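## Task

Yellow sponges sit on shelves, each with a lot number printed on the shelf edge directly beneath it. Of all yellow sponges in the storeroom, take the two whose lot numbers are smallest and place them on the desk. All remaining yellow sponges must stay on the shelves they started on. The robot must not tip over or finish leaning; either fails the task. An item counts as placed only if it stays there without the robot holding it.

## Robot and tools

Robot: a simulated Hello Robot Stretch 4, about 1.6 m tall, with one arm. It has an omni-wheel base (rim within 0.23 m of the base origin), a lift sliding on a mast, a telescoping arm reaching forward, a three-joint wrist (yaw, pitch, roll) and a two-finger gripper. Cameras: head_camera, head_left_camera, head_right_camera (fisheye), wrist_camera. Loose objects may occasionally get nudged by something else.

Frames: the base frame sits on the floor below the base centre, x forward, y left, z up. hand_pose is a point between the open fingertips, given in the base frame; its printed value may be slightly off. The odometry frame is where the base frame was at scene start; heading is positive leftward, range -3.142 to 3.142.

execute_actions(actions, cameras): actions is a list holding one action or none (empty just returns state and images). An action may contain "base", "joints" or both, plus optional "pace" ("slow", "default", "fast", "max") and "contact_limits"; alternatively it is {"end_of_arm": "enable_torque"} alone, which re-powers wrist or gripper motors that shut off. All motions in one action start at once.
- base: exactly one key, each a relative offset from where the base last reported itself. translate_m: straight drive in metres, forward positive, -2 to 2. strafe_m: sideways in metres, left positive, -2 to 2. rotate_rad: turn in place in radians, counter-clockwise (left) positive, -3.2 to 3.2.
- joints: absolute targets by name, each a single number. lift_m 0 to 1.2 m; arm_m 0 to 0.55 m extension; wrist_yaw_rad -1.134 to 4.276 (0 ahead, positive left, 3.14 stowed, above 3.4 the arm may obstruct); wrist_pitch_rad -1.117 to 4.259 (0 level, 1.57 pointing down); wrist_roll_rad -1.117 to 4.259 (0 fingers level, positive clockwise viewed from behind); gripper_m -0.038 to 0.141, the fingertip gap in metres (negative means fingers squeeze each other). Out-of-range joint targets are clamped and reported; any other bad value or unknown key rejects the call and nothing moves. Each action lasts at most 15 s.
- contact_limits: {"arm_m": value}, 0 (gentlest) to 0.75 (firmest), default 0.5; sets how hard the arm may push before halting.
- cameras: list of names or "all"; omitted/null means all, [] means none.
Pace speeds for the base: 0.1/0.3/0.4/0.6 m/s and 1/2/3/4 rad/s; above lift_m 0.2 these are reduced, to 0.3 m/s and 1 rad/s at full height.

wait(seconds 0 to 10): commands nothing, returns state and images. zoom_image(camera, region [x0,y0,x1,y1] pixels, max 504x504): enlarges part of that camera's latest image; useful for reading lot numbers. read_manual(section "licences"): licence texts only. finished_scene(scene 1 or 2): ends the scene irreversibly and reports success; the next scene's task arrives in its result.

Results: base_status and joint_status describe how each motion ended. "done" for the base only means the wheels turned the commanded amount, slipping included. "off_target": stopped short, possibly still pushing. "contact_stop_at_<key>": blocked by contact; that part goes slack (a slack lift can sag under load, slack wheels can roll). "limit_stop_at_tilt": leaning over 6 degrees, lift, arm and wheels go slack and ignore commands. "limit_stop_at_own_body": would hit itself; you can back away (risk when pitch below -0.2 with roll below -0.4 or above 4). "torque_fault": a wrist or gripper motor overloaded and went limp; send enable_torque. After a stop in one call, later calls in the same reply are skipped. on_its_own covers what you did not command; "held at" is the target held. Joints omitted from an action may still be driving to old targets.

Sensors: lidar_m gives 12 distances in metres for 30-degree sectors counter-clockwise from straight ahead (1st ahead, 4th left, 7th back, 10th right); "-" means nothing seen or closer than 0.25 m. It sees from about 0.15 m up, so tabletops register; it misses clear objects and thin legs. wrist_depth_mm is a 7x7 grid of median depths (100 to 2000 mm) from top-left; "-" is invalid. base_odometry is wheel-based; if turned_by_wheels and turned_by_imu disagree by over about 0.1 rad, something was hit or slipped. base_tilt in degrees (forward/right positive) has a fixed bias up to 1.5. motor_effort is percent of max (peak in brackets), noisy with fixed offsets; wheel positive turns the base right.

Gripping: command gripper_m smaller than the object's width; squeezing harder pulls it toward the wrist. Reported position and "done" do not confirm a grasp; a firm grip shows as a gripper effort change. If fingertips snag on a surface, raise the lift. A good first move is lift_m 0.4 with wrist_yaw_rad 0 to unfold the wrist.

Avoid: turning or driving with over 1 kg held and arm_m above 0.2 (tip risk, worse at fast paces); strong sustained pushes, especially high up; drops, slams, hard hits; knocking other items off shelves. Place objects so they rest on the desk unsupported before finishing.

Each tool is called after "Emit:" by a JSON object that holds its "name" and its "arguments".

## Session

Emit:
{"name": "execute_actions", "arguments": {"actions": []}}

Scene clock: 0.00 s.
base_odometry: x=+0.000 y=+0.000 heading=+0.000 (m, m, rad; odometry frame)
turned_by_wheels: +0.000 (rad since the last result)
turned_by_imu: +0.000 (rad since the last result)
base_tilt: forward=+0.1 right=-0.9 (deg)
lidar_m: 0.99 0.73 0.68 0.74 1.02 2.28 1.11 0.80 0.74 0.79 2.01 1.95
base_status: not commanded
joint_positions: lift_m=+0.149 arm_m=+0.002 wrist_yaw_rad=+3.215 wrist_pitch_rad=+0.015 wrist_roll_rad=+0.000 gripper_m=+0.057
joint_status: not commanded
motor_effort: lift_m=+21 arm_m=-1 wrist_yaw_rad=+1 wrist_pitch_rad=-4 wrist_roll_rad=-1 gripper_m=-2 wheel_0=+0 wheel_1=+0 wheel_2=+0 (%)
hand_pose: x=-0.1212 y=+0.0661 z=+0.3233 quat_wxyz=(-0.037, -0.007, +0.000, +0.999) (m; base frame)
wrist_depth_mm: - 136 135 - - - - / - 107 135 - - - - / - 112 135 - - - - / - 131 163 - - - - / 203 1661 - - - - 1983 / 220 1255 195 1336 191 1281 1205 / 219 820 866 110 866 798 842
pictures: head_camera, head_left_camera, head_right_camera, wrist_camera
Images, in order (width x height): head_camera 420x560, head_left_camera 420x672, head_right_camera 420x672, wrist_camera 616x392.

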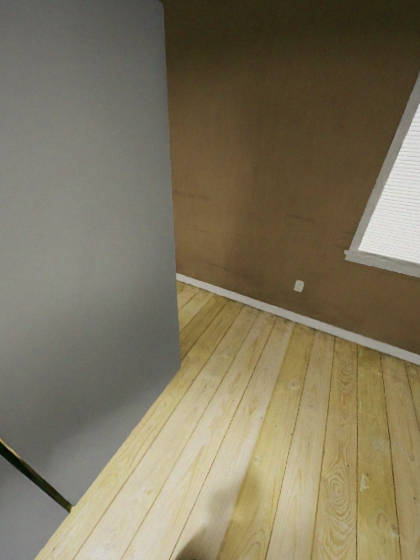

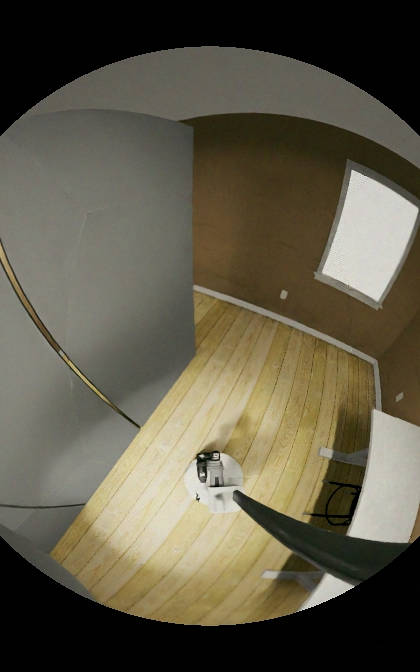

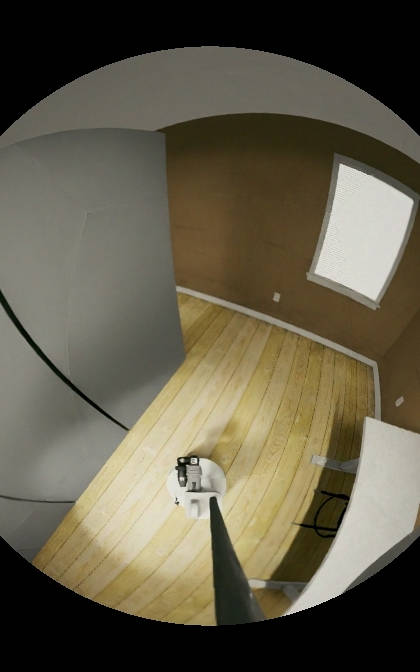

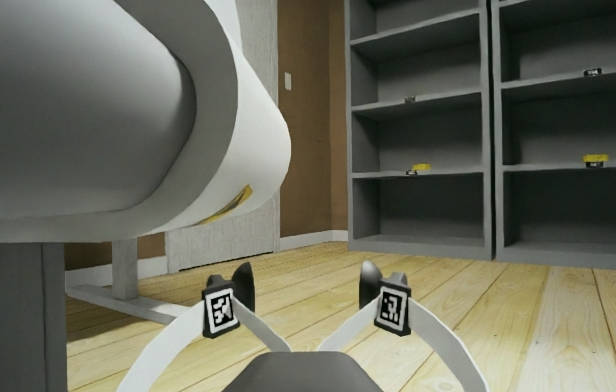

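Emit:
{"name": "zoom_image", "arguments": {"camera": "wrist_camera", "region": [340, 0, 616, 270]}}

Emit:
{"name": "zoom_image", "arguments": {"camera": "head_left_camera", "region": [0, 300, 420, 672]}}

Region (340, 0, 616, 270) of wrist_camera's 616x392 image, scaled by 1.826; it fills the top 493 rows of this view, and the rest is white.

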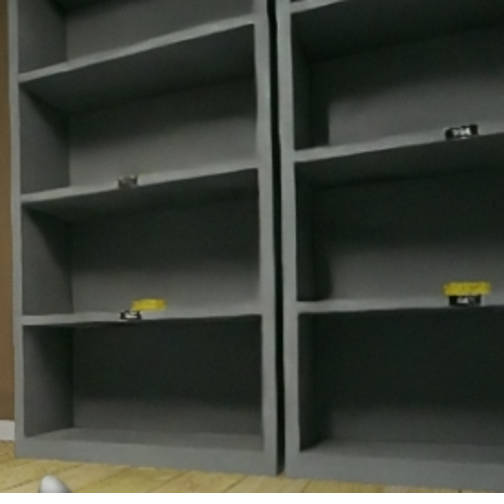

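Region (0, 300, 420, 672) of head_left_camera's 420x672 image, scaled by 1.200, with more detail than that image has; it fills the top 446 rows of this view, and the rest is white.

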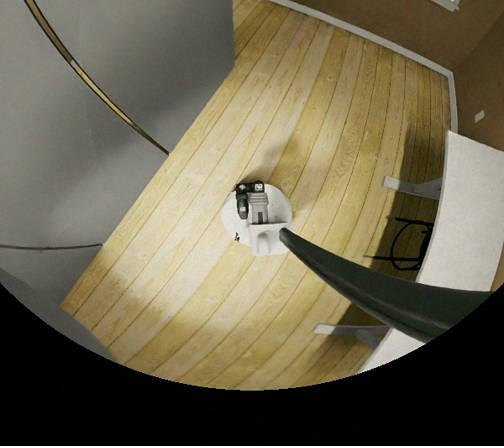

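Emit:
{"name": "execute_actions", "arguments": {"actions": [{"base": {"rotate_rad": 2.66}, "pace": "fast"}]}}

Scene clock: 11.63 s.
base_odometry: x=+0.000 y=+0.000 heading=+2.660 (m, m, rad; odometry frame)
turned_by_wheels: +2.660 (rad since the last result)
turned_by_imu: +2.691 (rad since the last result)
base_tilt: forward=+0.1 right=-0.9 (deg)
lidar_m: 2.27 1.02 0.77 0.76 0.82 2.00 1.98 0.97 0.72 0.69 0.75 1.07
base_status: done
joint_positions: lift_m=+0.149 arm_m=+0.002 wrist_yaw_rad=+3.215 wrist_pitch_rad=+0.015 wrist_roll_rad=+0.000 gripper_m=+0.057
joint_status: not commanded
motor_effort: lift_m=+22(21) arm_m=-1(1) wrist_yaw_rad=+1(2) wrist_pitch_rad=-6(7) wrist_roll_rad=+0(1) gripper_m=-2(2) wheel_0=+0(11) wheel_1=+1(6) wheel_2=+1(10) (%)
hand_pose: x=-0.1211 y=+0.0661 z=+0.3233 quat_wxyz=(-0.037, -0.007, +0.000, +0.999) (m; base frame)
wrist_depth_mm: - 135 135 - - 1983 1983 / - 107 135 - - 1983 1983 / - 112 135 - - - 1921 / - 131 164 - - 1983 1983 / 203 - - - - 1983 1983 / 219 1366 195 1308 191 1281 1229 / 218 820 878 110 866 809 842
pictures: head_camera, head_left_camera, head_right_camera, wrist_camera
Images, in order (width x height): head_camera 420x560, head_left_camera 420x672, head_right_camera 420x672, wrist_camera 616x392.

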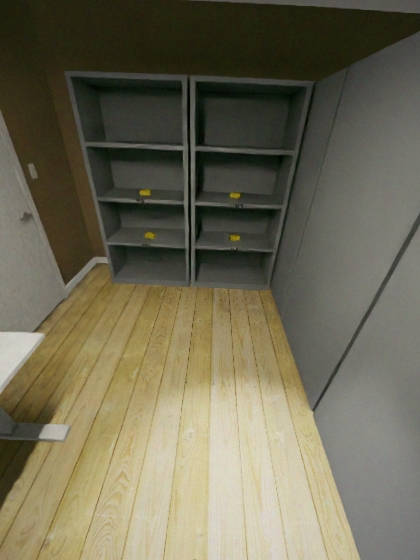

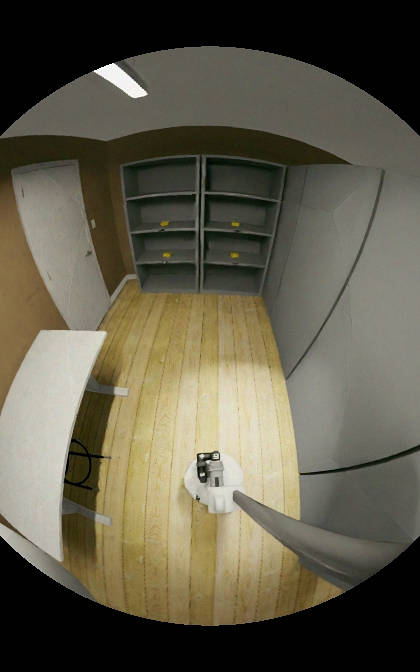

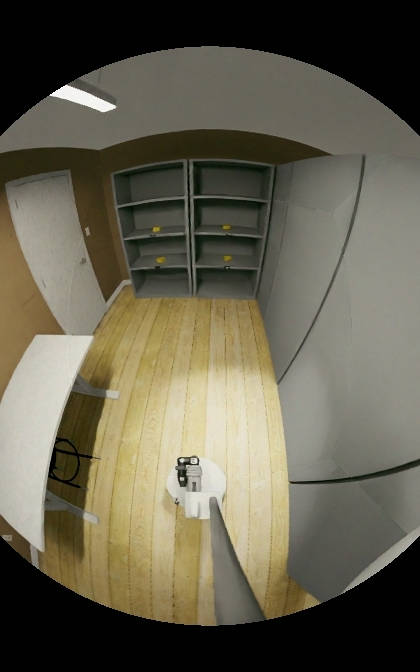

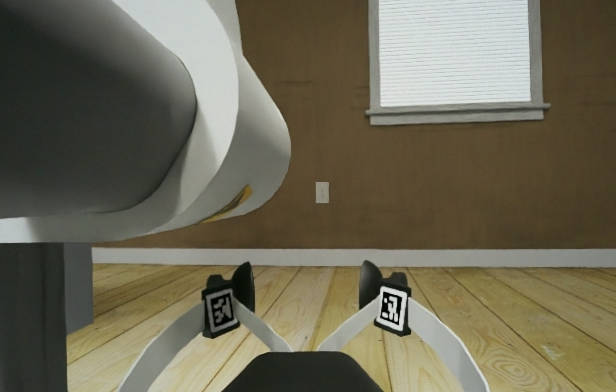

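Emit:
{"name": "zoom_image", "arguments": {"camera": "head_camera", "region": [110, 175, 190, 255]}}

Emit:
{"name": "zoom_image", "arguments": {"camera": "head_camera", "region": [200, 175, 280, 255]}}

Region (110, 175, 190, 255) of head_camera's 420x560 image, scaled by 6.300, with more detail than that image has.

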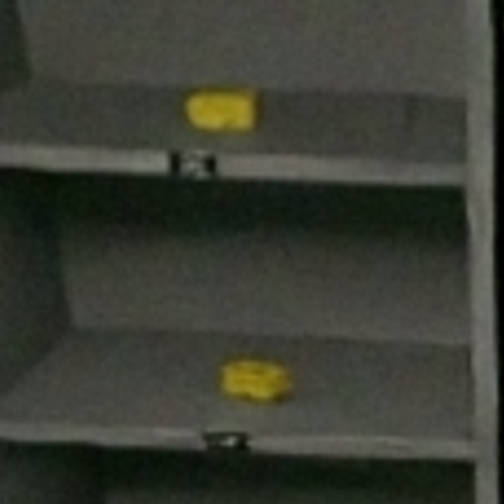

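Region (200, 175, 280, 255) of head_camera's 420x560 image, scaled by 6.300, with more detail than that image has.

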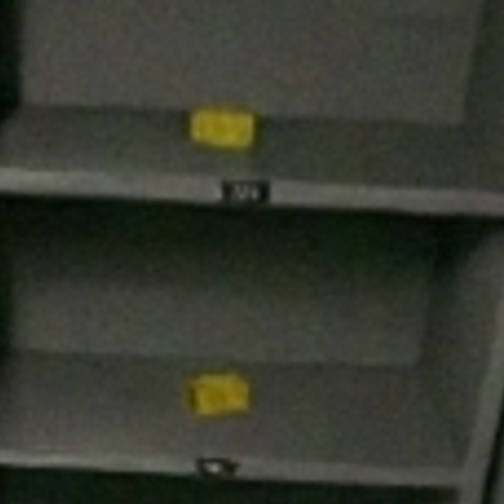

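Emit:
{"name": "execute_actions", "arguments": {"actions": [{"base": {"translate_m": 0.9}, "joints": {"lift_m": 0.42, "wrist_yaw_rad": 0}, "pace": "max"}]}}

Scene clock: 19.60 s.
base_odometry: x=-0.798 y=+0.417 heading=+2.660 (m, m, rad; odometry frame)
turned_by_wheels: +0.000 (rad since the last result)
turned_by_imu: -0.005 (rad since the last result)
base_tilt: forward=+0.1 right=-1.1 (deg)
lidar_m: 1.38 1.49 1.53 0.72 0.78 1.12 2.90 1.05 0.77 0.75 0.80 1.16
base_status: done
joint_positions: lift_m=+0.420 arm_m=+0.002 wrist_yaw_rad=+0.000 wrist_pitch_rad=+0.015 wrist_roll_rad=+0.000 gripper_m=+0.057
joint_status: all done
motor_effort: lift_m=+24(29) arm_m=-1(1) wrist_yaw_rad=+0(9) wrist_pitch_rad=-6(4) wrist_roll_rad=-1(1) gripper_m=-3(3) wheel_0=-1(6) wheel_1=-1(8) wheel_2=+0(13) (%)
hand_pose: x=+0.4614 y=-0.0873 z=+0.5937 quat_wxyz=(+1.000, +0.000, +0.007, +0.000) (m; base frame)
wrist_depth_mm: 1537 1661 1537 1618 1618 1576 1118 / 1464 1661 1255 1366 1366 1336 1098 / 1537 1661 1537 1661 1618 1576 1118 / 1576 1618 1661 1618 1618 1537 1078 / 1499 1661 1255 1618 1618 1366 1118 / 1537 1661 195 1618 191 1618 1118 / 1308 1229 1229 110 1281 1182 1118
pictures: head_camera, head_left_camera, head_right_camera, wrist_camera
Images, in order (width x height): head_camera 420x560, head_left_camera 420x672, head_right_camera 420x672, wrist_camera 616x392.

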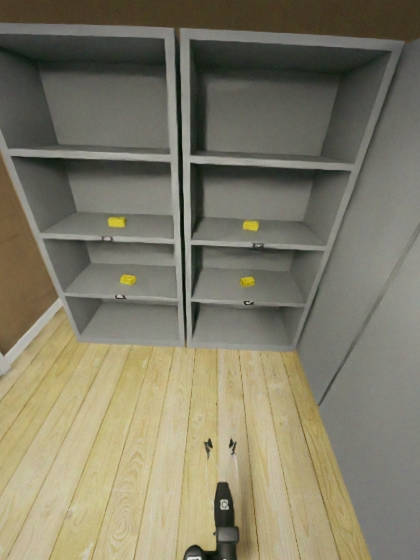

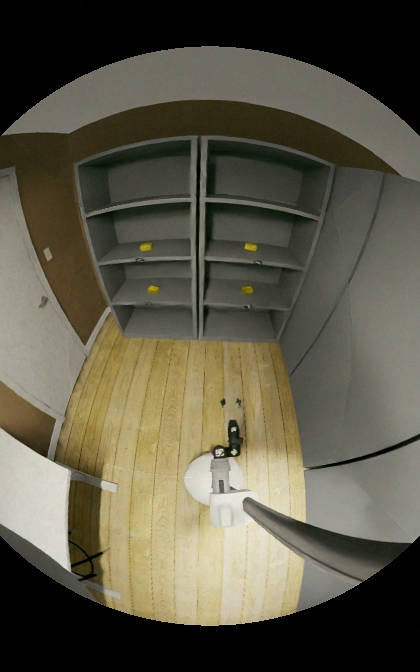

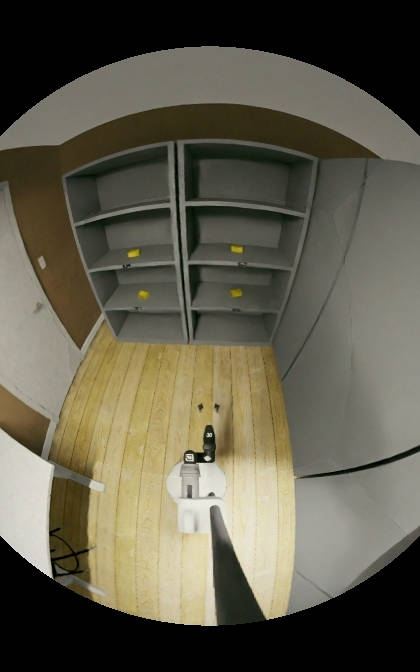

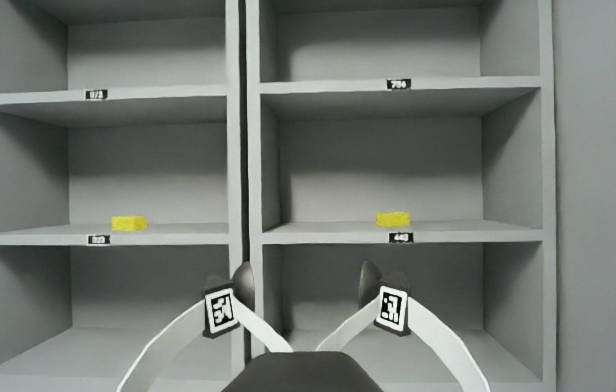

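Emit:
{"name": "zoom_image", "arguments": {"camera": "wrist_camera", "region": [60, 70, 240, 260]}}

Emit:
{"name": "zoom_image", "arguments": {"camera": "wrist_camera", "region": [320, 65, 500, 255]}}

Emit:
{"name": "zoom_image", "arguments": {"camera": "head_camera", "region": [80, 205, 160, 310]}}

Emit:
{"name": "zoom_image", "arguments": {"camera": "head_camera", "region": [215, 210, 295, 315]}}

Region (60, 70, 240, 260) of wrist_camera's 616x392 image, scaled by 2.653; it fills the left 477 columns of this view, and the rest is white.

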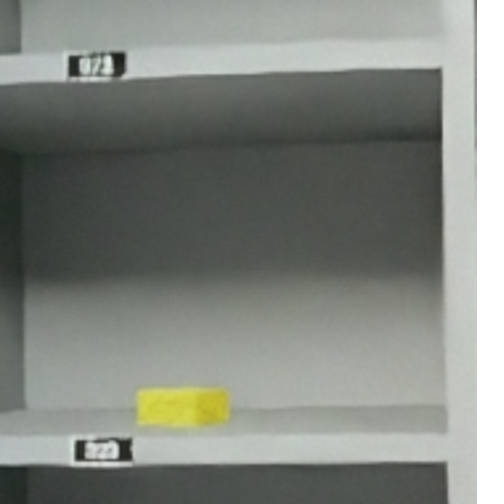

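Region (320, 65, 500, 255) of wrist_camera's 616x392 image, scaled by 2.653; it fills the left 477 columns of this view, and the rest is white.

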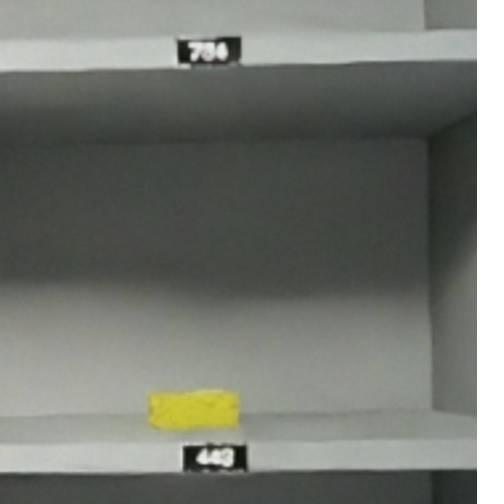

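Region (80, 205, 160, 310) of head_camera's 420x560 image, scaled by 4.800, with more detail than that image has; it fills the left 384 columns of this view, and the rest is white.

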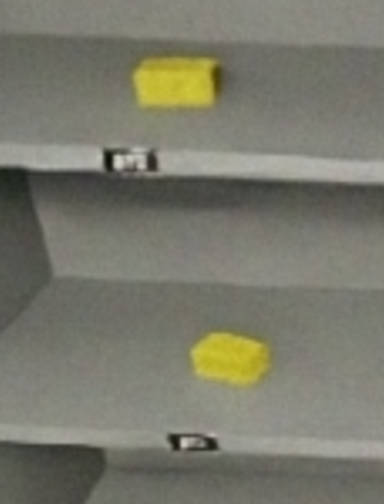

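Region (215, 210, 295, 315) of head_camera's 420x560 image, scaled by 4.800, with more detail than that image has; it fills the left 384 columns of this view, and the rest is white.

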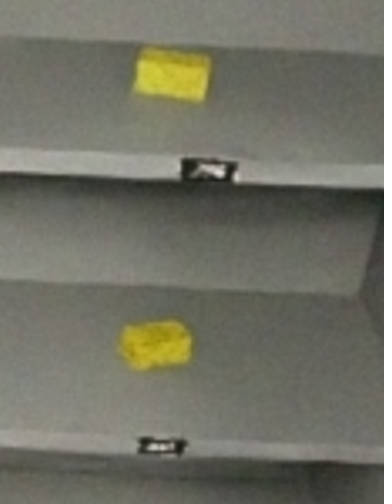

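Emit:
{"name": "execute_actions", "arguments": {"actions": [{"base": {"rotate_rad": 0.42}, "joints": {"lift_m": 0.45, "arm_m": 0.5}, "pace": "max"}], "cameras": ["wrist_camera", "head_camera"]}}

Scene clock: 33.27 s.
base_odometry: x=-0.798 y=+0.417 heading=+3.080 (m, m, rad; odometry frame)
turned_by_wheels: +0.420 (rad since the last result)
turned_by_imu: +0.423 (rad since the last result)
base_tilt: forward=+0.1 right=-0.9 (deg)
lidar_m: 1.40 1.54 0.72 0.73 0.96 2.87 1.13 0.81 0.75 0.79 1.03 1.38
base_status: done
joint_positions: lift_m=+0.450 arm_m=+0.499 wrist_yaw_rad=+0.000 wrist_pitch_rad=+0.015 wrist_roll_rad=+0.000 gripper_m=+0.057
joint_status: all done
motor_effort: lift_m=+24(27) arm_m=+5(4) wrist_yaw_rad=-1(2) wrist_pitch_rad=-6(5) wrist_roll_rad=-1(1) gripper_m=-4(2) wheel_0=+1(6) wheel_1=+1(8) wheel_2=-1(8) (%)
hand_pose: x=+0.9585 y=-0.0874 z=+0.6238 quat_wxyz=(+1.000, +0.000, +0.007, +0.000) (m; base frame)
wrist_depth_mm: 1182 1366 1229 1281 750 676 597 / 1182 1366 1060 991 991 991 609 / 1205 1366 1255 1308 1182 1060 609 / 1160 1430 1229 1308 1182 1060 609 / 1205 1366 1060 917 946 904 609 / 1205 1336 195 1336 191 1060 609 / 1205 1281 1160 110 1182 1042 609
pictures: head_camera, wrist_camera
Images, in order (width x height): head_camera 420x560, wrist_camera 616x392.

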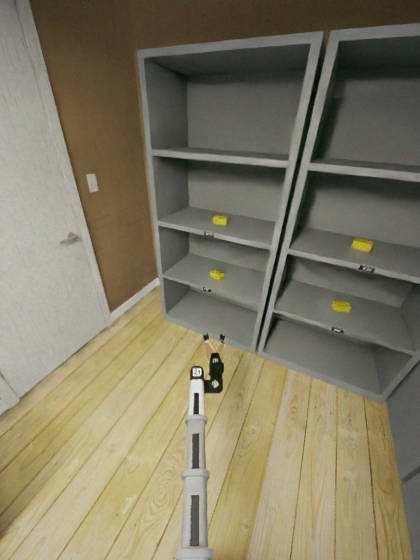

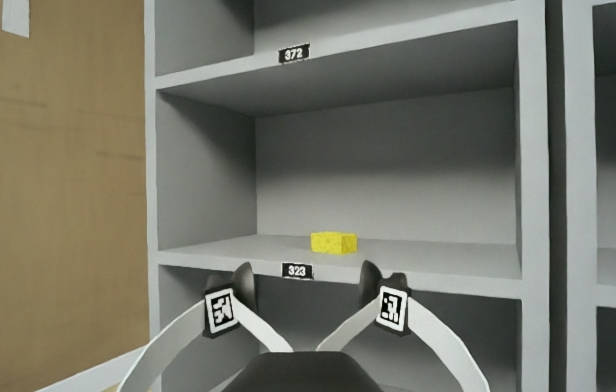

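Emit:
{"name": "zoom_image", "arguments": {"camera": "wrist_camera", "region": [240, 30, 380, 290]}}

Region (240, 30, 380, 290) of wrist_camera's 616x392 image, scaled by 1.938; it fills the left 271 columns of this view, and the rest is white.

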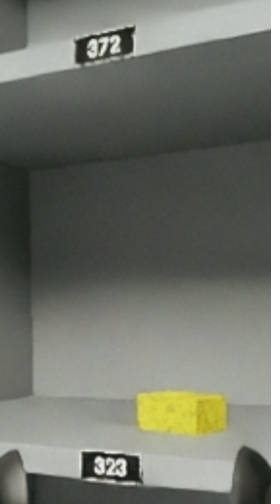

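Emit:
{"name": "execute_actions", "arguments": {"actions": [{"base": {"rotate_rad": -0.44}, "joints": {"lift_m": 0.2, "arm_m": 0.0}, "pace": "max"}], "cameras": []}}

Emit:
{"name": "execute_actions", "arguments": {"actions": [{"base": {"translate_m": -2.0}, "pace": "max"}]}}

Scene clock: 59.33 s.
base_odometry: x=-0.798 y=+0.417 heading=+2.640 (m, m, rad; odometry frame)
turned_by_wheels: -0.440 (rad since the last result)
turned_by_imu: -0.447 (rad since the last result)
base_tilt: forward=+0.0 right=-0.9 (deg)
lidar_m: 1.37 1.46 1.50 0.73 0.76 1.09 2.87 1.06 0.77 0.76 0.79 1.15
base_status: done
joint_positions: lift_m=+0.200 arm_m=+0.003 wrist_yaw_rad=+0.000 wrist_pitch_rad=+0.015 wrist_roll_rad=+0.000 gripper_m=+0.057
joint_status: all done
joint sent to its limit — the command would take arm_m past its lower limit, so that joint was sent only as far as its limit.
motor_effort: lift_m=+18(23) arm_m=-5(7) wrist_yaw_rad=+2(3) wrist_pitch_rad=-6(7) wrist_roll_rad=-1(1) gripper_m=-3(2) wheel_0=+1(9) wheel_1=+1(9) wheel_2=-1(10) (%)
hand_pose: x=+0.4622 y=-0.0875 z=+0.3742 quat_wxyz=(+1.000, +0.000, +0.007, +0.000) (m; base frame)
wrist_depth_mm: 1336 1366 1229 1308 1281 1255 1042 / 1576 1661 1366 1661 1576 1464 1078 / 1618 1661 1281 1618 1576 1366 1078 / 1618 1661 1255 1618 1618 1464 1060 / 1576 1661 1255 1661 1618 1537 1078 / 1205 1205 195 1205 190 1160 1078 / 991 931 991 110 946 878 946
pictures: none
No camera images: the call's "cameras" was empty. Leave "cameras" out to get every camera's image.

Scene clock: 64.23 s.
base_odometry: x=+0.956 y=-0.545 heading=+2.640 (m, m, rad; odometry frame)
turned_by_wheels: +0.000 (rad since the last result)
turned_by_imu: +0.004 (rad since the last result)
base_tilt: forward=+0.2 right=-0.8 (deg)
lidar_m: 3.23 1.05 0.89 1.59 1.17 0.87 0.87 0.94 1.33 0.67 0.69 1.02
base_status: done
joint_positions: lift_m=+0.200 arm_m=+0.003 wrist_yaw_rad=+0.000 wrist_pitch_rad=+0.015 wrist_roll_rad=+0.000 gripper_m=+0.057
joint_status: not commanded
motor_effort: lift_m=+18(19) arm_m=-5(5) wrist_yaw_rad=+1(1) wrist_pitch_rad=-7(6) wrist_roll_rad=+0(0) gripper_m=-3(3) wheel_0=+1(7) wheel_1=+1(10) wheel_2=+1(14) (%)
hand_pose: x=+0.4622 y=-0.0874 z=+0.3741 quat_wxyz=(+1.000, +0.000, +0.007, +0.000) (m; base frame)
wrist_depth_mm: - - - - - 1430 946 / - - - - - 1464 960 / 1618 - - - - 1464 946 / - - - - - 1464 960 / - - - - - 1464 976 / 1499 1537 195 1430 191 1308 976 / 991 904 976 110 991 891 878
pictures: head_camera, head_left_camera, head_right_camera, wrist_camera
Images, in order (width x height): head_camera 420x560, head_left_camera 420x672, head_right_camera 420x672, wrist_camera 616x392.

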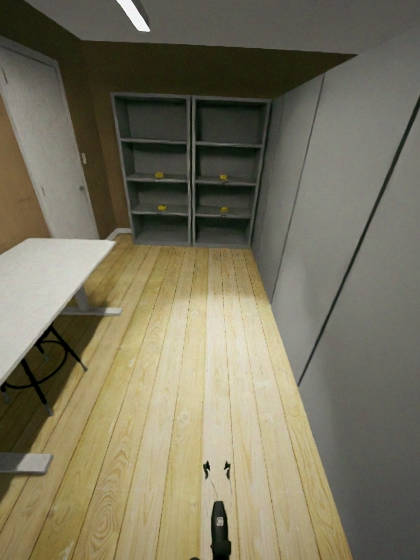

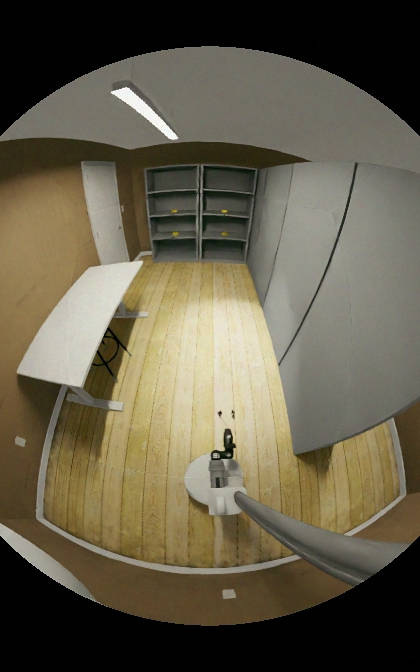

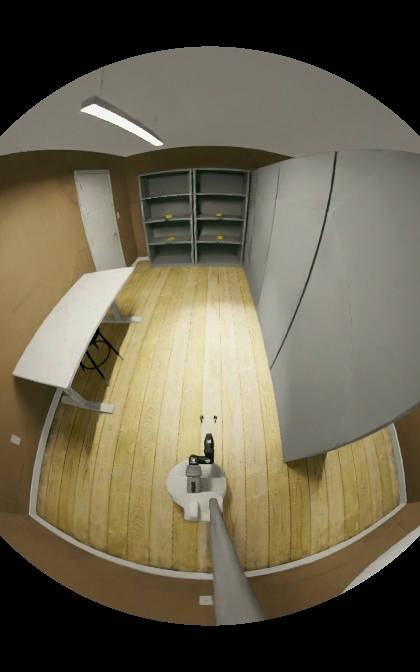

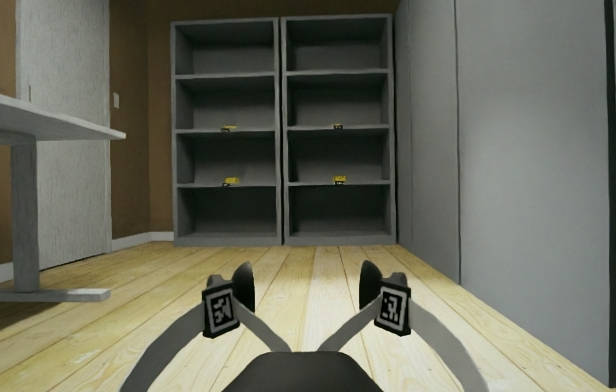

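Emit:
{"name": "zoom_image", "arguments": {"camera": "head_right_camera", "region": [240, 380, 420, 600]}}

Region (240, 380, 420, 600) of head_right_camera's 420x672 image, scaled by 2.291, with more detail than that image has; it fills the left 412 columns of this view, and the rest is white.

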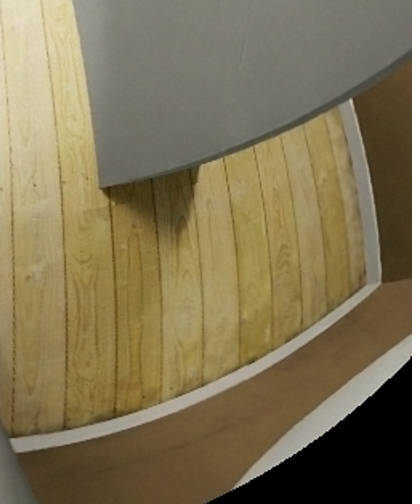

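Emit:
{"name": "execute_actions", "arguments": {"actions": [{"base": {"translate_m": -0.42}, "joints": {"wrist_yaw_rad": 1.3}, "pace": "max"}], "cameras": ["head_right_camera"]}}

Scene clock: 87.30 s.
base_odometry: x=+1.324 y=-0.747 heading=+2.641 (m, m, rad; odometry frame)
turned_by_wheels: +0.000 (rad since the last result)
turned_by_imu: +0.000 (rad since the last result)
base_tilt: forward=+0.0 right=-1.0 (deg)
lidar_m: 3.16 1.16 1.26 1.56 0.55 0.45 0.44 0.46 0.72 2.11 0.85 1.00
base_status: done
joint_positions: lift_m=+0.200 arm_m=+0.003 wrist_yaw_rad=+1.300 wrist_pitch_rad=+0.015 wrist_roll_rad=+0.000 gripper_m=+0.057
joint_status: all done
motor_effort: lift_m=+19(18) arm_m=-5(5) wrist_yaw_rad=+1(3) wrist_pitch_rad=-6(6) wrist_roll_rad=-1(1) gripper_m=-3(4) wheel_0=+1(7) wheel_1=+2(5) wheel_2=+1(15) (%)
hand_pose: x=+0.3351 y=+0.2545 z=+0.3741 quat_wxyz=(+0.796, -0.005, +0.006, +0.605) (m; base frame)
wrist_depth_mm: 1430 1499 1537 1618 1756 1863 1983 / 1397 1499 1576 1618 1708 1042 1182 / 1464 1430 1537 1576 1708 1397 1366 / 1397 1499 1576 1618 1661 1808 1921 / 1430 1464 1499 1661 1708 1808 1921 / 1397 1430 195 1464 191 1397 1397 / 1008 946 976 110 976 891 931
pictures: head_right_camera
Images, in order (width x height): head_right_camera 420x672.

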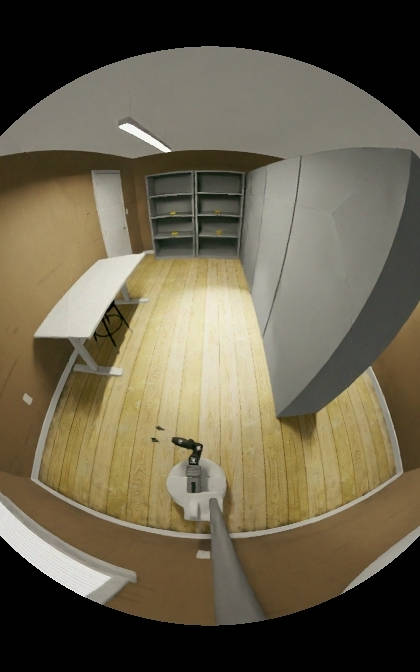

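Emit:
{"name": "execute_actions", "arguments": {"actions": [{"base": {"strafe_m": -1.75}, "joints": {"lift_m": 0.45}, "pace": "max"}]}}

Scene clock: 94.83 s.
base_odometry: x=+2.164 y=+0.789 heading=+2.641 (m, m, rad; odometry frame)
turned_by_wheels: +0.000 (rad since the last result)
turned_by_imu: -0.004 (rad since the last result)
base_tilt: forward=+0.2 right=-0.9 (deg)
lidar_m: 1.79 0.85 0.76 1.81 0.73 0.53 0.52 0.51 0.38 0.35 0.38 0.57
base_status: done
joint_positions: lift_m=+0.450 arm_m=+0.003 wrist_yaw_rad=+1.300 wrist_pitch_rad=+0.015 wrist_roll_rad=+0.000 gripper_m=+0.057
joint_status: all done
motor_effort: lift_m=+23(29) arm_m=-5(5) wrist_yaw_rad=+0(1) wrist_pitch_rad=-5(6) wrist_roll_rad=-1(1) gripper_m=-2(1) wheel_0=-1(11) wheel_1=+1(12) wheel_2=+1(0) (%)
hand_pose: x=+0.3351 y=+0.2546 z=+0.6238 quat_wxyz=(+0.796, -0.005, +0.006, +0.605) (m; base frame)
wrist_depth_mm: 1863 - - 854 647 691 750 / 1921 - - 866 960 991 991 / 1863 - - 878 1138 1205 1205 / 1863 - - 878 1138 1182 1229 / 1921 - - 917 809 904 904 / 1863 - 195 904 191 1182 1229 / 1576 1464 1537 110 1118 1182 1229
pictures: head_camera, head_left_camera, head_right_camera, wrist_camera
Images, in order (width x height): head_camera 420x560, head_left_camera 420x672, head_right_camera 420x672, wrist_camera 616x392.

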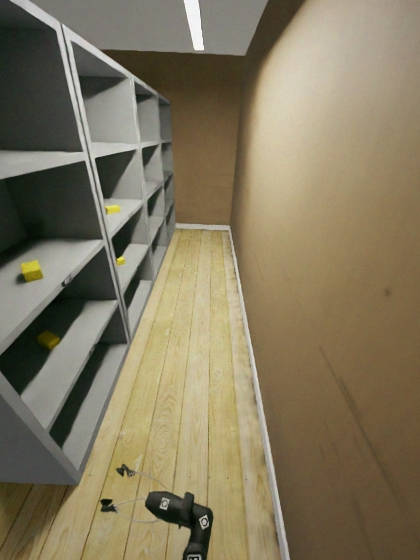

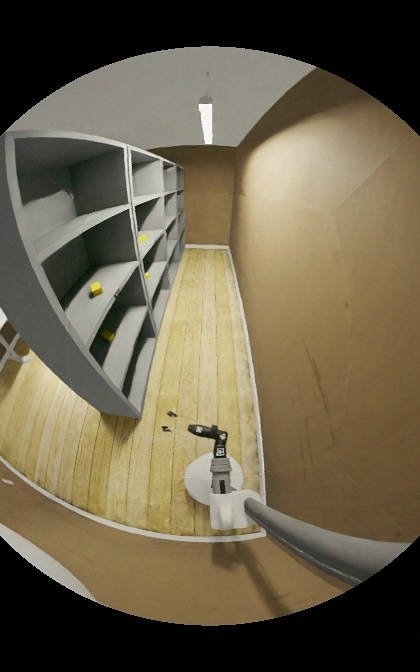

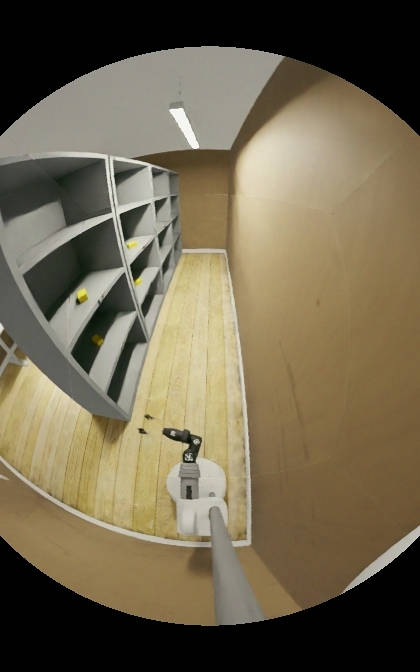

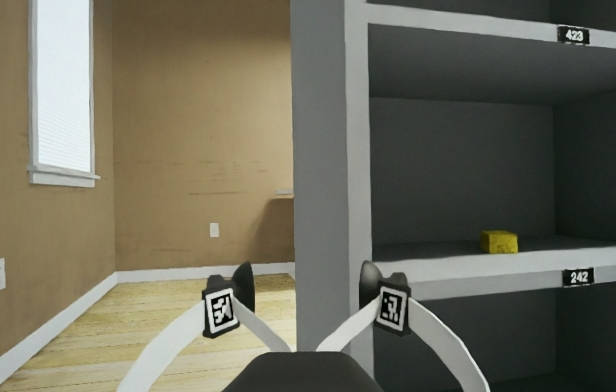

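Emit:
{"name": "zoom_image", "arguments": {"camera": "wrist_camera", "region": [456, 10, 616, 300]}}

Emit:
{"name": "zoom_image", "arguments": {"camera": "head_camera", "region": [80, 80, 240, 300]}}

Region (456, 10, 616, 300) of wrist_camera's 616x392 image, scaled by 1.738; it fills the left 278 columns of this view, and the rest is white.

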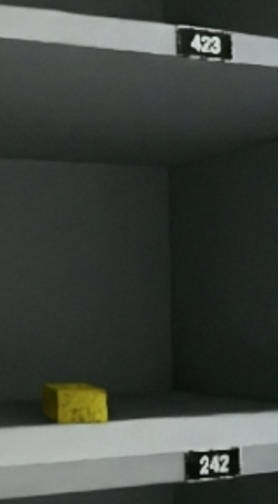

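Region (80, 80, 240, 300) of head_camera's 420x560 image, scaled by 2.291, with more detail than that image has; it fills the left 367 columns of this view, and the rest is white.

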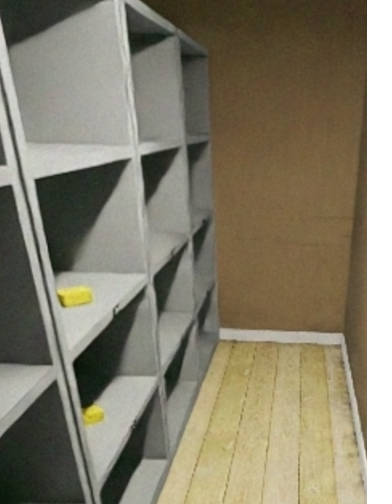

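Emit:
{"name": "execute_actions", "arguments": {"actions": [{"base": {"translate_m": 0.72}, "joints": {"arm_m": 0.2, "wrist_yaw_rad": 1.15}, "pace": "max"}], "cameras": ["wrist_camera", "head_camera"]}}

Scene clock: 115.13 s.
base_odometry: x=+1.533 y=+1.134 heading=+2.641 (m, m, rad; odometry frame)
turned_by_wheels: +0.000 (rad since the last result)
turned_by_imu: -0.004 (rad since the last result)
base_tilt: forward=+0.0 right=-1.0 (deg)
lidar_m: 1.91 0.82 0.59 0.58 0.60 1.28 1.25 0.54 0.41 0.37 0.43 0.61
base_status: done
joint_positions: lift_m=+0.450 arm_m=+0.199 wrist_yaw_rad=+1.150 wrist_pitch_rad=+0.015 wrist_roll_rad=+0.000 gripper_m=+0.057
joint_status: all done
motor_effort: lift_m=+23(23) arm_m=+5(6) wrist_yaw_rad=+1(4) wrist_pitch_rad=-6(7) wrist_roll_rad=-1(1) gripper_m=-3(3) wheel_0=+0(6) wheel_1=-2(8) wheel_2=+0(12) (%)
hand_pose: x=+0.5676 y=+0.2276 z=+0.6238 quat_wxyz=(+0.839, -0.004, +0.006, +0.544) (m; base frame)
wrist_depth_mm: 615 621 627 609 699 1205 1042 / 842 904 788 609 976 1008 991 / 854 931 946 609 1182 1308 1078 / 866 904 960 603 1229 1308 1078 / 854 904 820 609 946 891 1008 / 508 517 195 603 191 1308 1098 / 854 904 960 110 1182 1229 1098
pictures: head_camera, wrist_camera
Images, in order (width x height): head_camera 420x560, wrist_camera 616x392.

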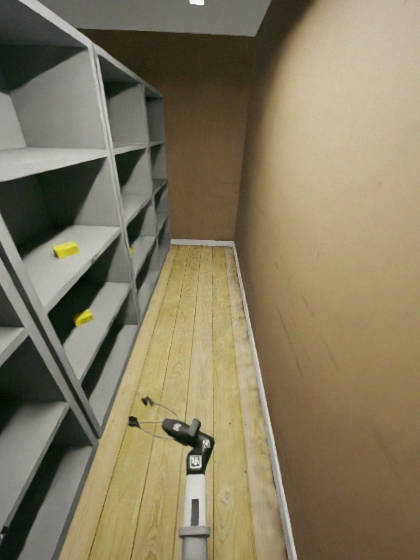

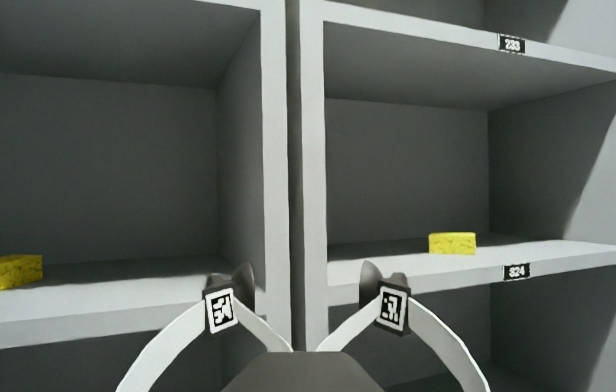

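Emit:
{"name": "zoom_image", "arguments": {"camera": "wrist_camera", "region": [460, 15, 570, 80]}}

Emit:
{"name": "zoom_image", "arguments": {"camera": "wrist_camera", "region": [420, 220, 570, 300]}}

Region (460, 15, 570, 80) of wrist_camera's 616x392 image, scaled by 4.582; it fills the top 298 rows of this view, and the rest is white.

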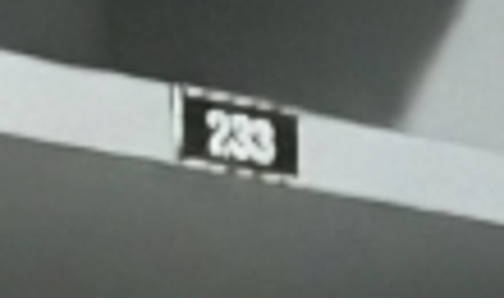

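Region (420, 220, 570, 300) of wrist_camera's 616x392 image, scaled by 3.360; it fills the top 269 rows of this view, and the rest is white.

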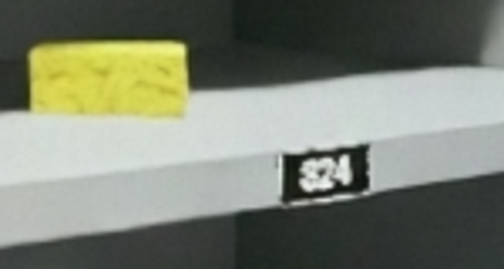

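Emit:
{"name": "execute_actions", "arguments": {"actions": [{"base": {"translate_m": 0.8}, "joints": {"arm_m": 0.38}, "pace": "max"}], "cameras": ["wrist_camera", "head_camera"]}}

Scene clock: 123.67 s.
base_odometry: x=+0.831 y=+1.518 heading=+2.641 (m, m, rad; odometry frame)
turned_by_wheels: +0.000 (rad since the last result)
turned_by_imu: -0.005 (rad since the last result)
base_tilt: forward=+0.1 right=-0.9 (deg)
lidar_m: 1.89 0.77 0.56 0.54 0.58 0.81 1.54 0.59 0.44 0.41 0.44 0.64
base_status: done
joint_positions: lift_m=+0.450 arm_m=+0.379 wrist_yaw_rad=+1.150 wrist_pitch_rad=+0.015 wrist_roll_rad=+0.000 gripper_m=+0.057
joint_status: all done
motor_effort: lift_m=+23(23) arm_m=+5(5) wrist_yaw_rad=+1(1) wrist_pitch_rad=-7(6) wrist_roll_rad=-1(1) gripper_m=-3(4) wheel_0=-1(8) wheel_1=+0(8) wheel_2=+0(14) (%)
hand_pose: x=+0.7476 y=+0.2276 z=+0.6238 quat_wxyz=(+0.839, -0.004, +0.006, +0.544) (m; base frame)
wrist_depth_mm: 615 627 554 585 654 759 976 / 831 866 654 820 1008 1008 976 / 842 891 661 1060 1160 1229 1060 / 831 891 668 603 1138 1255 1042 / 820 878 683 615 960 854 904 / 508 508 195 569 191 1205 1025 / 820 842 723 110 1160 1182 1060
pictures: head_camera, wrist_camera
Images, in order (width x height): head_camera 420x560, wrist_camera 616x392.

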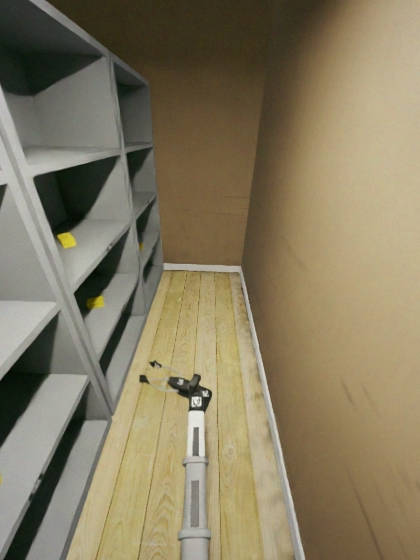

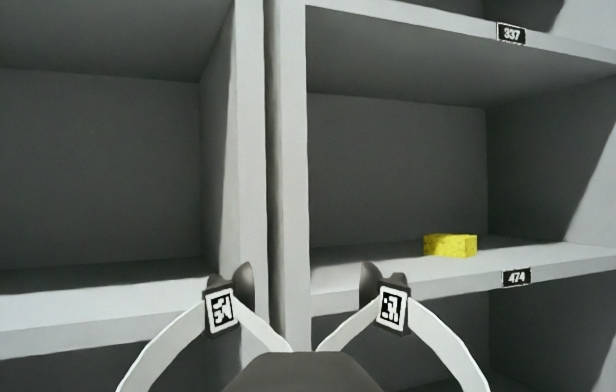

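Unit 3 reads 337 (top) and 474 (bottom). Moving on to unit 4.

Emit:
{"name": "execute_actions", "arguments": {"actions": [{"base": {"translate_m": 0.8}, "joints": {"arm_m": 0.53}, "pace": "max"}], "cameras": ["wrist_camera", "head_camera", "head_left_camera"]}}

Scene clock: 132.70 s.
base_odometry: x=+0.129 y=+1.902 heading=+2.641 (m, m, rad; odometry frame)
turned_by_wheels: +0.000 (rad since the last result)
turned_by_imu: -0.005 (rad since the last result)
base_tilt: forward=+0.2 right=-0.9 (deg)
lidar_m: 1.85 0.72 0.54 0.51 0.56 0.78 1.72 0.64 0.46 0.45 0.46 0.70
base_status: done
joint_positions: lift_m=+0.450 arm_m=+0.529 wrist_yaw_rad=+1.150 wrist_pitch_rad=+0.015 wrist_roll_rad=+0.000 gripper_m=+0.057
joint_status: all done
motor_effort: lift_m=+23(23) arm_m=+5(9) wrist_yaw_rad=+1(0) wrist_pitch_rad=-5(6) wrist_roll_rad=-1(1) gripper_m=-4(2) wheel_0=-2(7) wheel_1=+0(7) wheel_2=+1(14) (%)
hand_pose: x=+0.8976 y=+0.2276 z=+0.6238 quat_wxyz=(+0.839, -0.004, +0.006, +0.544) (m; base frame)
wrist_depth_mm: 615 621 549 564 647 699 866 / 798 854 559 809 991 991 960 / 798 854 564 1025 1118 1205 1025 / 798 854 574 1025 1118 1205 1025 / 798 854 580 699 946 788 891 / 512 504 195 530 191 1160 1025 / 597 436 609 110 1138 1182 1042
pictures: head_camera, head_left_camera, wrist_camera
Images, in order (width x height): head_camera 420x560, head_left_camera 420x672, wrist_camera 616x392.

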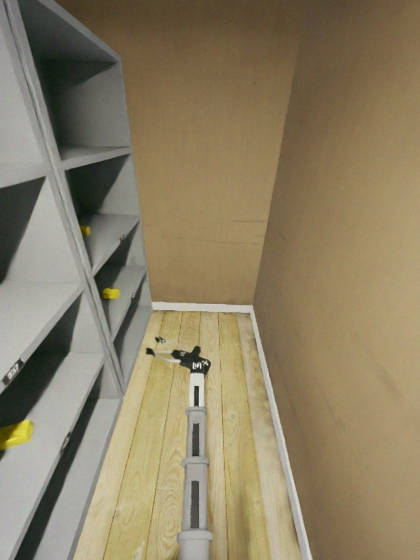

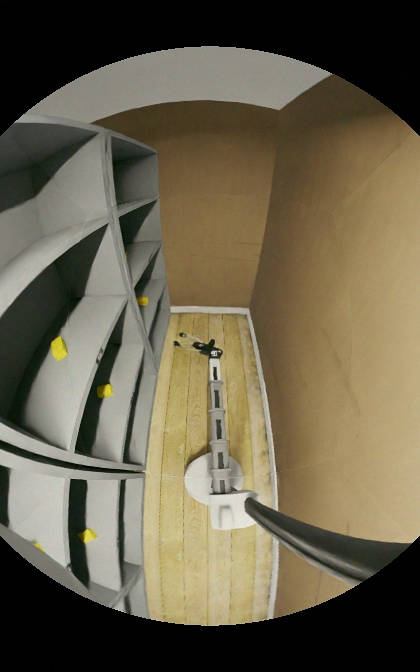

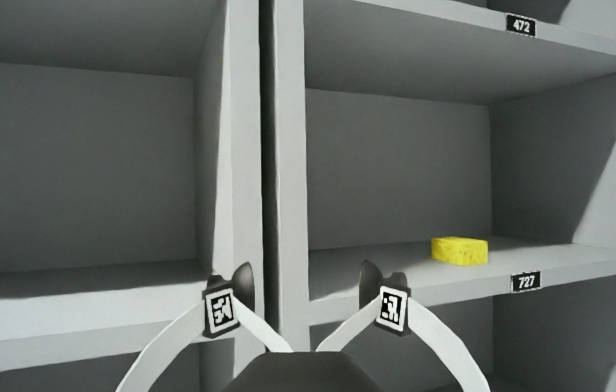

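Emit:
{"name": "zoom_image", "arguments": {"camera": "wrist_camera", "region": [420, 225, 580, 310]}}

Emit:
{"name": "zoom_image", "arguments": {"camera": "head_left_camera", "region": [0, 300, 300, 630]}}

Region (420, 225, 580, 310) of wrist_camera's 616x392 image, scaled by 3.150; it fills the top 268 rows of this view, and the rest is white.

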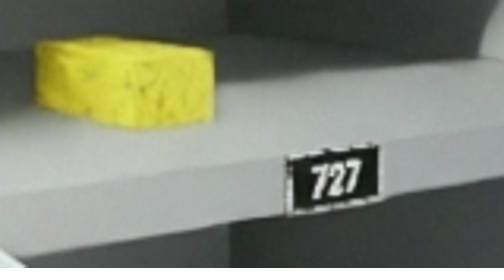

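Region (0, 300, 300, 630) of head_left_camera's 420x672 image, scaled by 1.527, with more detail than that image has; it fills the left 458 columns of this view, and the rest is white.

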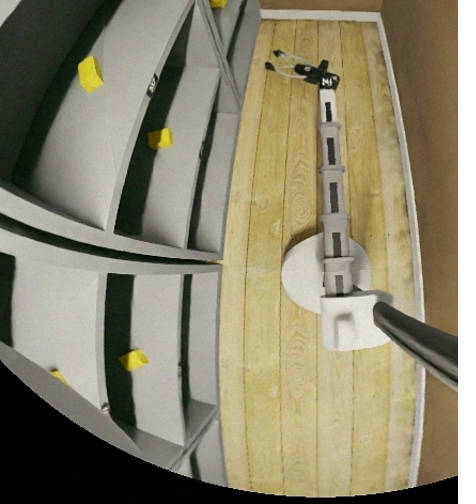

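Emit:
{"name": "execute_actions", "arguments": {"actions": [{"base": {"translate_m": -0.54}, "joints": {"arm_m": 0.003, "lift_m": 1.04, "wrist_pitch_rad": 0.5, "gripper_m": 0.135}, "pace": "max"}], "cameras": ["wrist_camera", "head_left_camera"]}}

Scene clock: 155.47 s.
base_odometry: x=+0.603 y=+1.643 heading=+2.641 (m, m, rad; odometry frame)
turned_by_wheels: +0.000 (rad since the last result)
turned_by_imu: +0.000 (rad since the last result)
base_tilt: forward=+0.1 right=-0.9 (deg)
lidar_m: 1.89 0.77 0.54 0.53 0.57 0.81 1.57 0.61 0.47 0.43 0.47 0.68
base_status: done
joint_positions: lift_m=+1.040 arm_m=+0.004 wrist_yaw_rad=+1.150 wrist_pitch_rad=+0.502 wrist_roll_rad=+0.000 gripper_m=+0.135
joint_status: all done
motor_effort: lift_m=+23(30) arm_m=-5(5) wrist_yaw_rad=-1(1) wrist_pitch_rad=-5(8) wrist_roll_rad=-1(1) gripper_m=+1(2) wheel_0=+1(7) wheel_1=+2(10) wheel_2=+0(13) (%)
hand_pose: x=+0.3579 y=+0.1952 z=+1.0792 quat_wxyz=(+0.813, -0.135, +0.208, +0.527) (m; base frame)
wrist_depth_mm: 759 798 866 544 1042 1160 1118 / 798 854 931 585 1025 1098 1060 / 759 732 732 621 676 759 1118 / 535 535 591 647 1336 1430 1229 / 946 1042 1138 723 1160 1118 1138 / 976 208 904 788 891 991 1308 / 820 798 831 110 1308 1366 1366
pictures: head_left_camera, wrist_camera
Images, in order (width x height): head_left_camera 420x672, wrist_camera 616x392.

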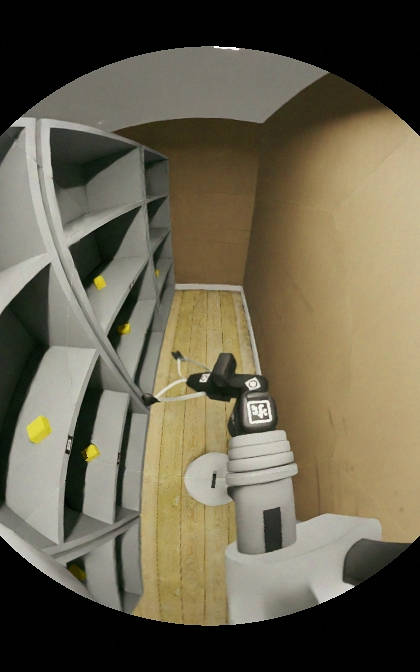

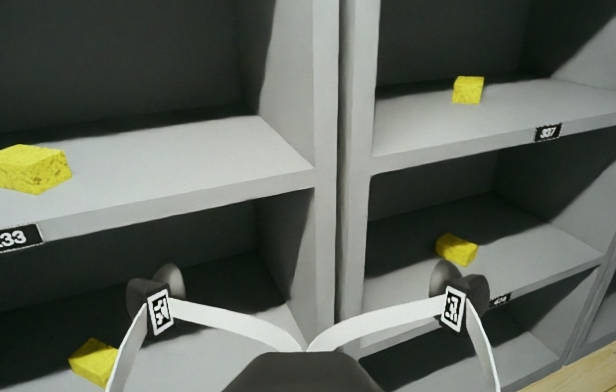

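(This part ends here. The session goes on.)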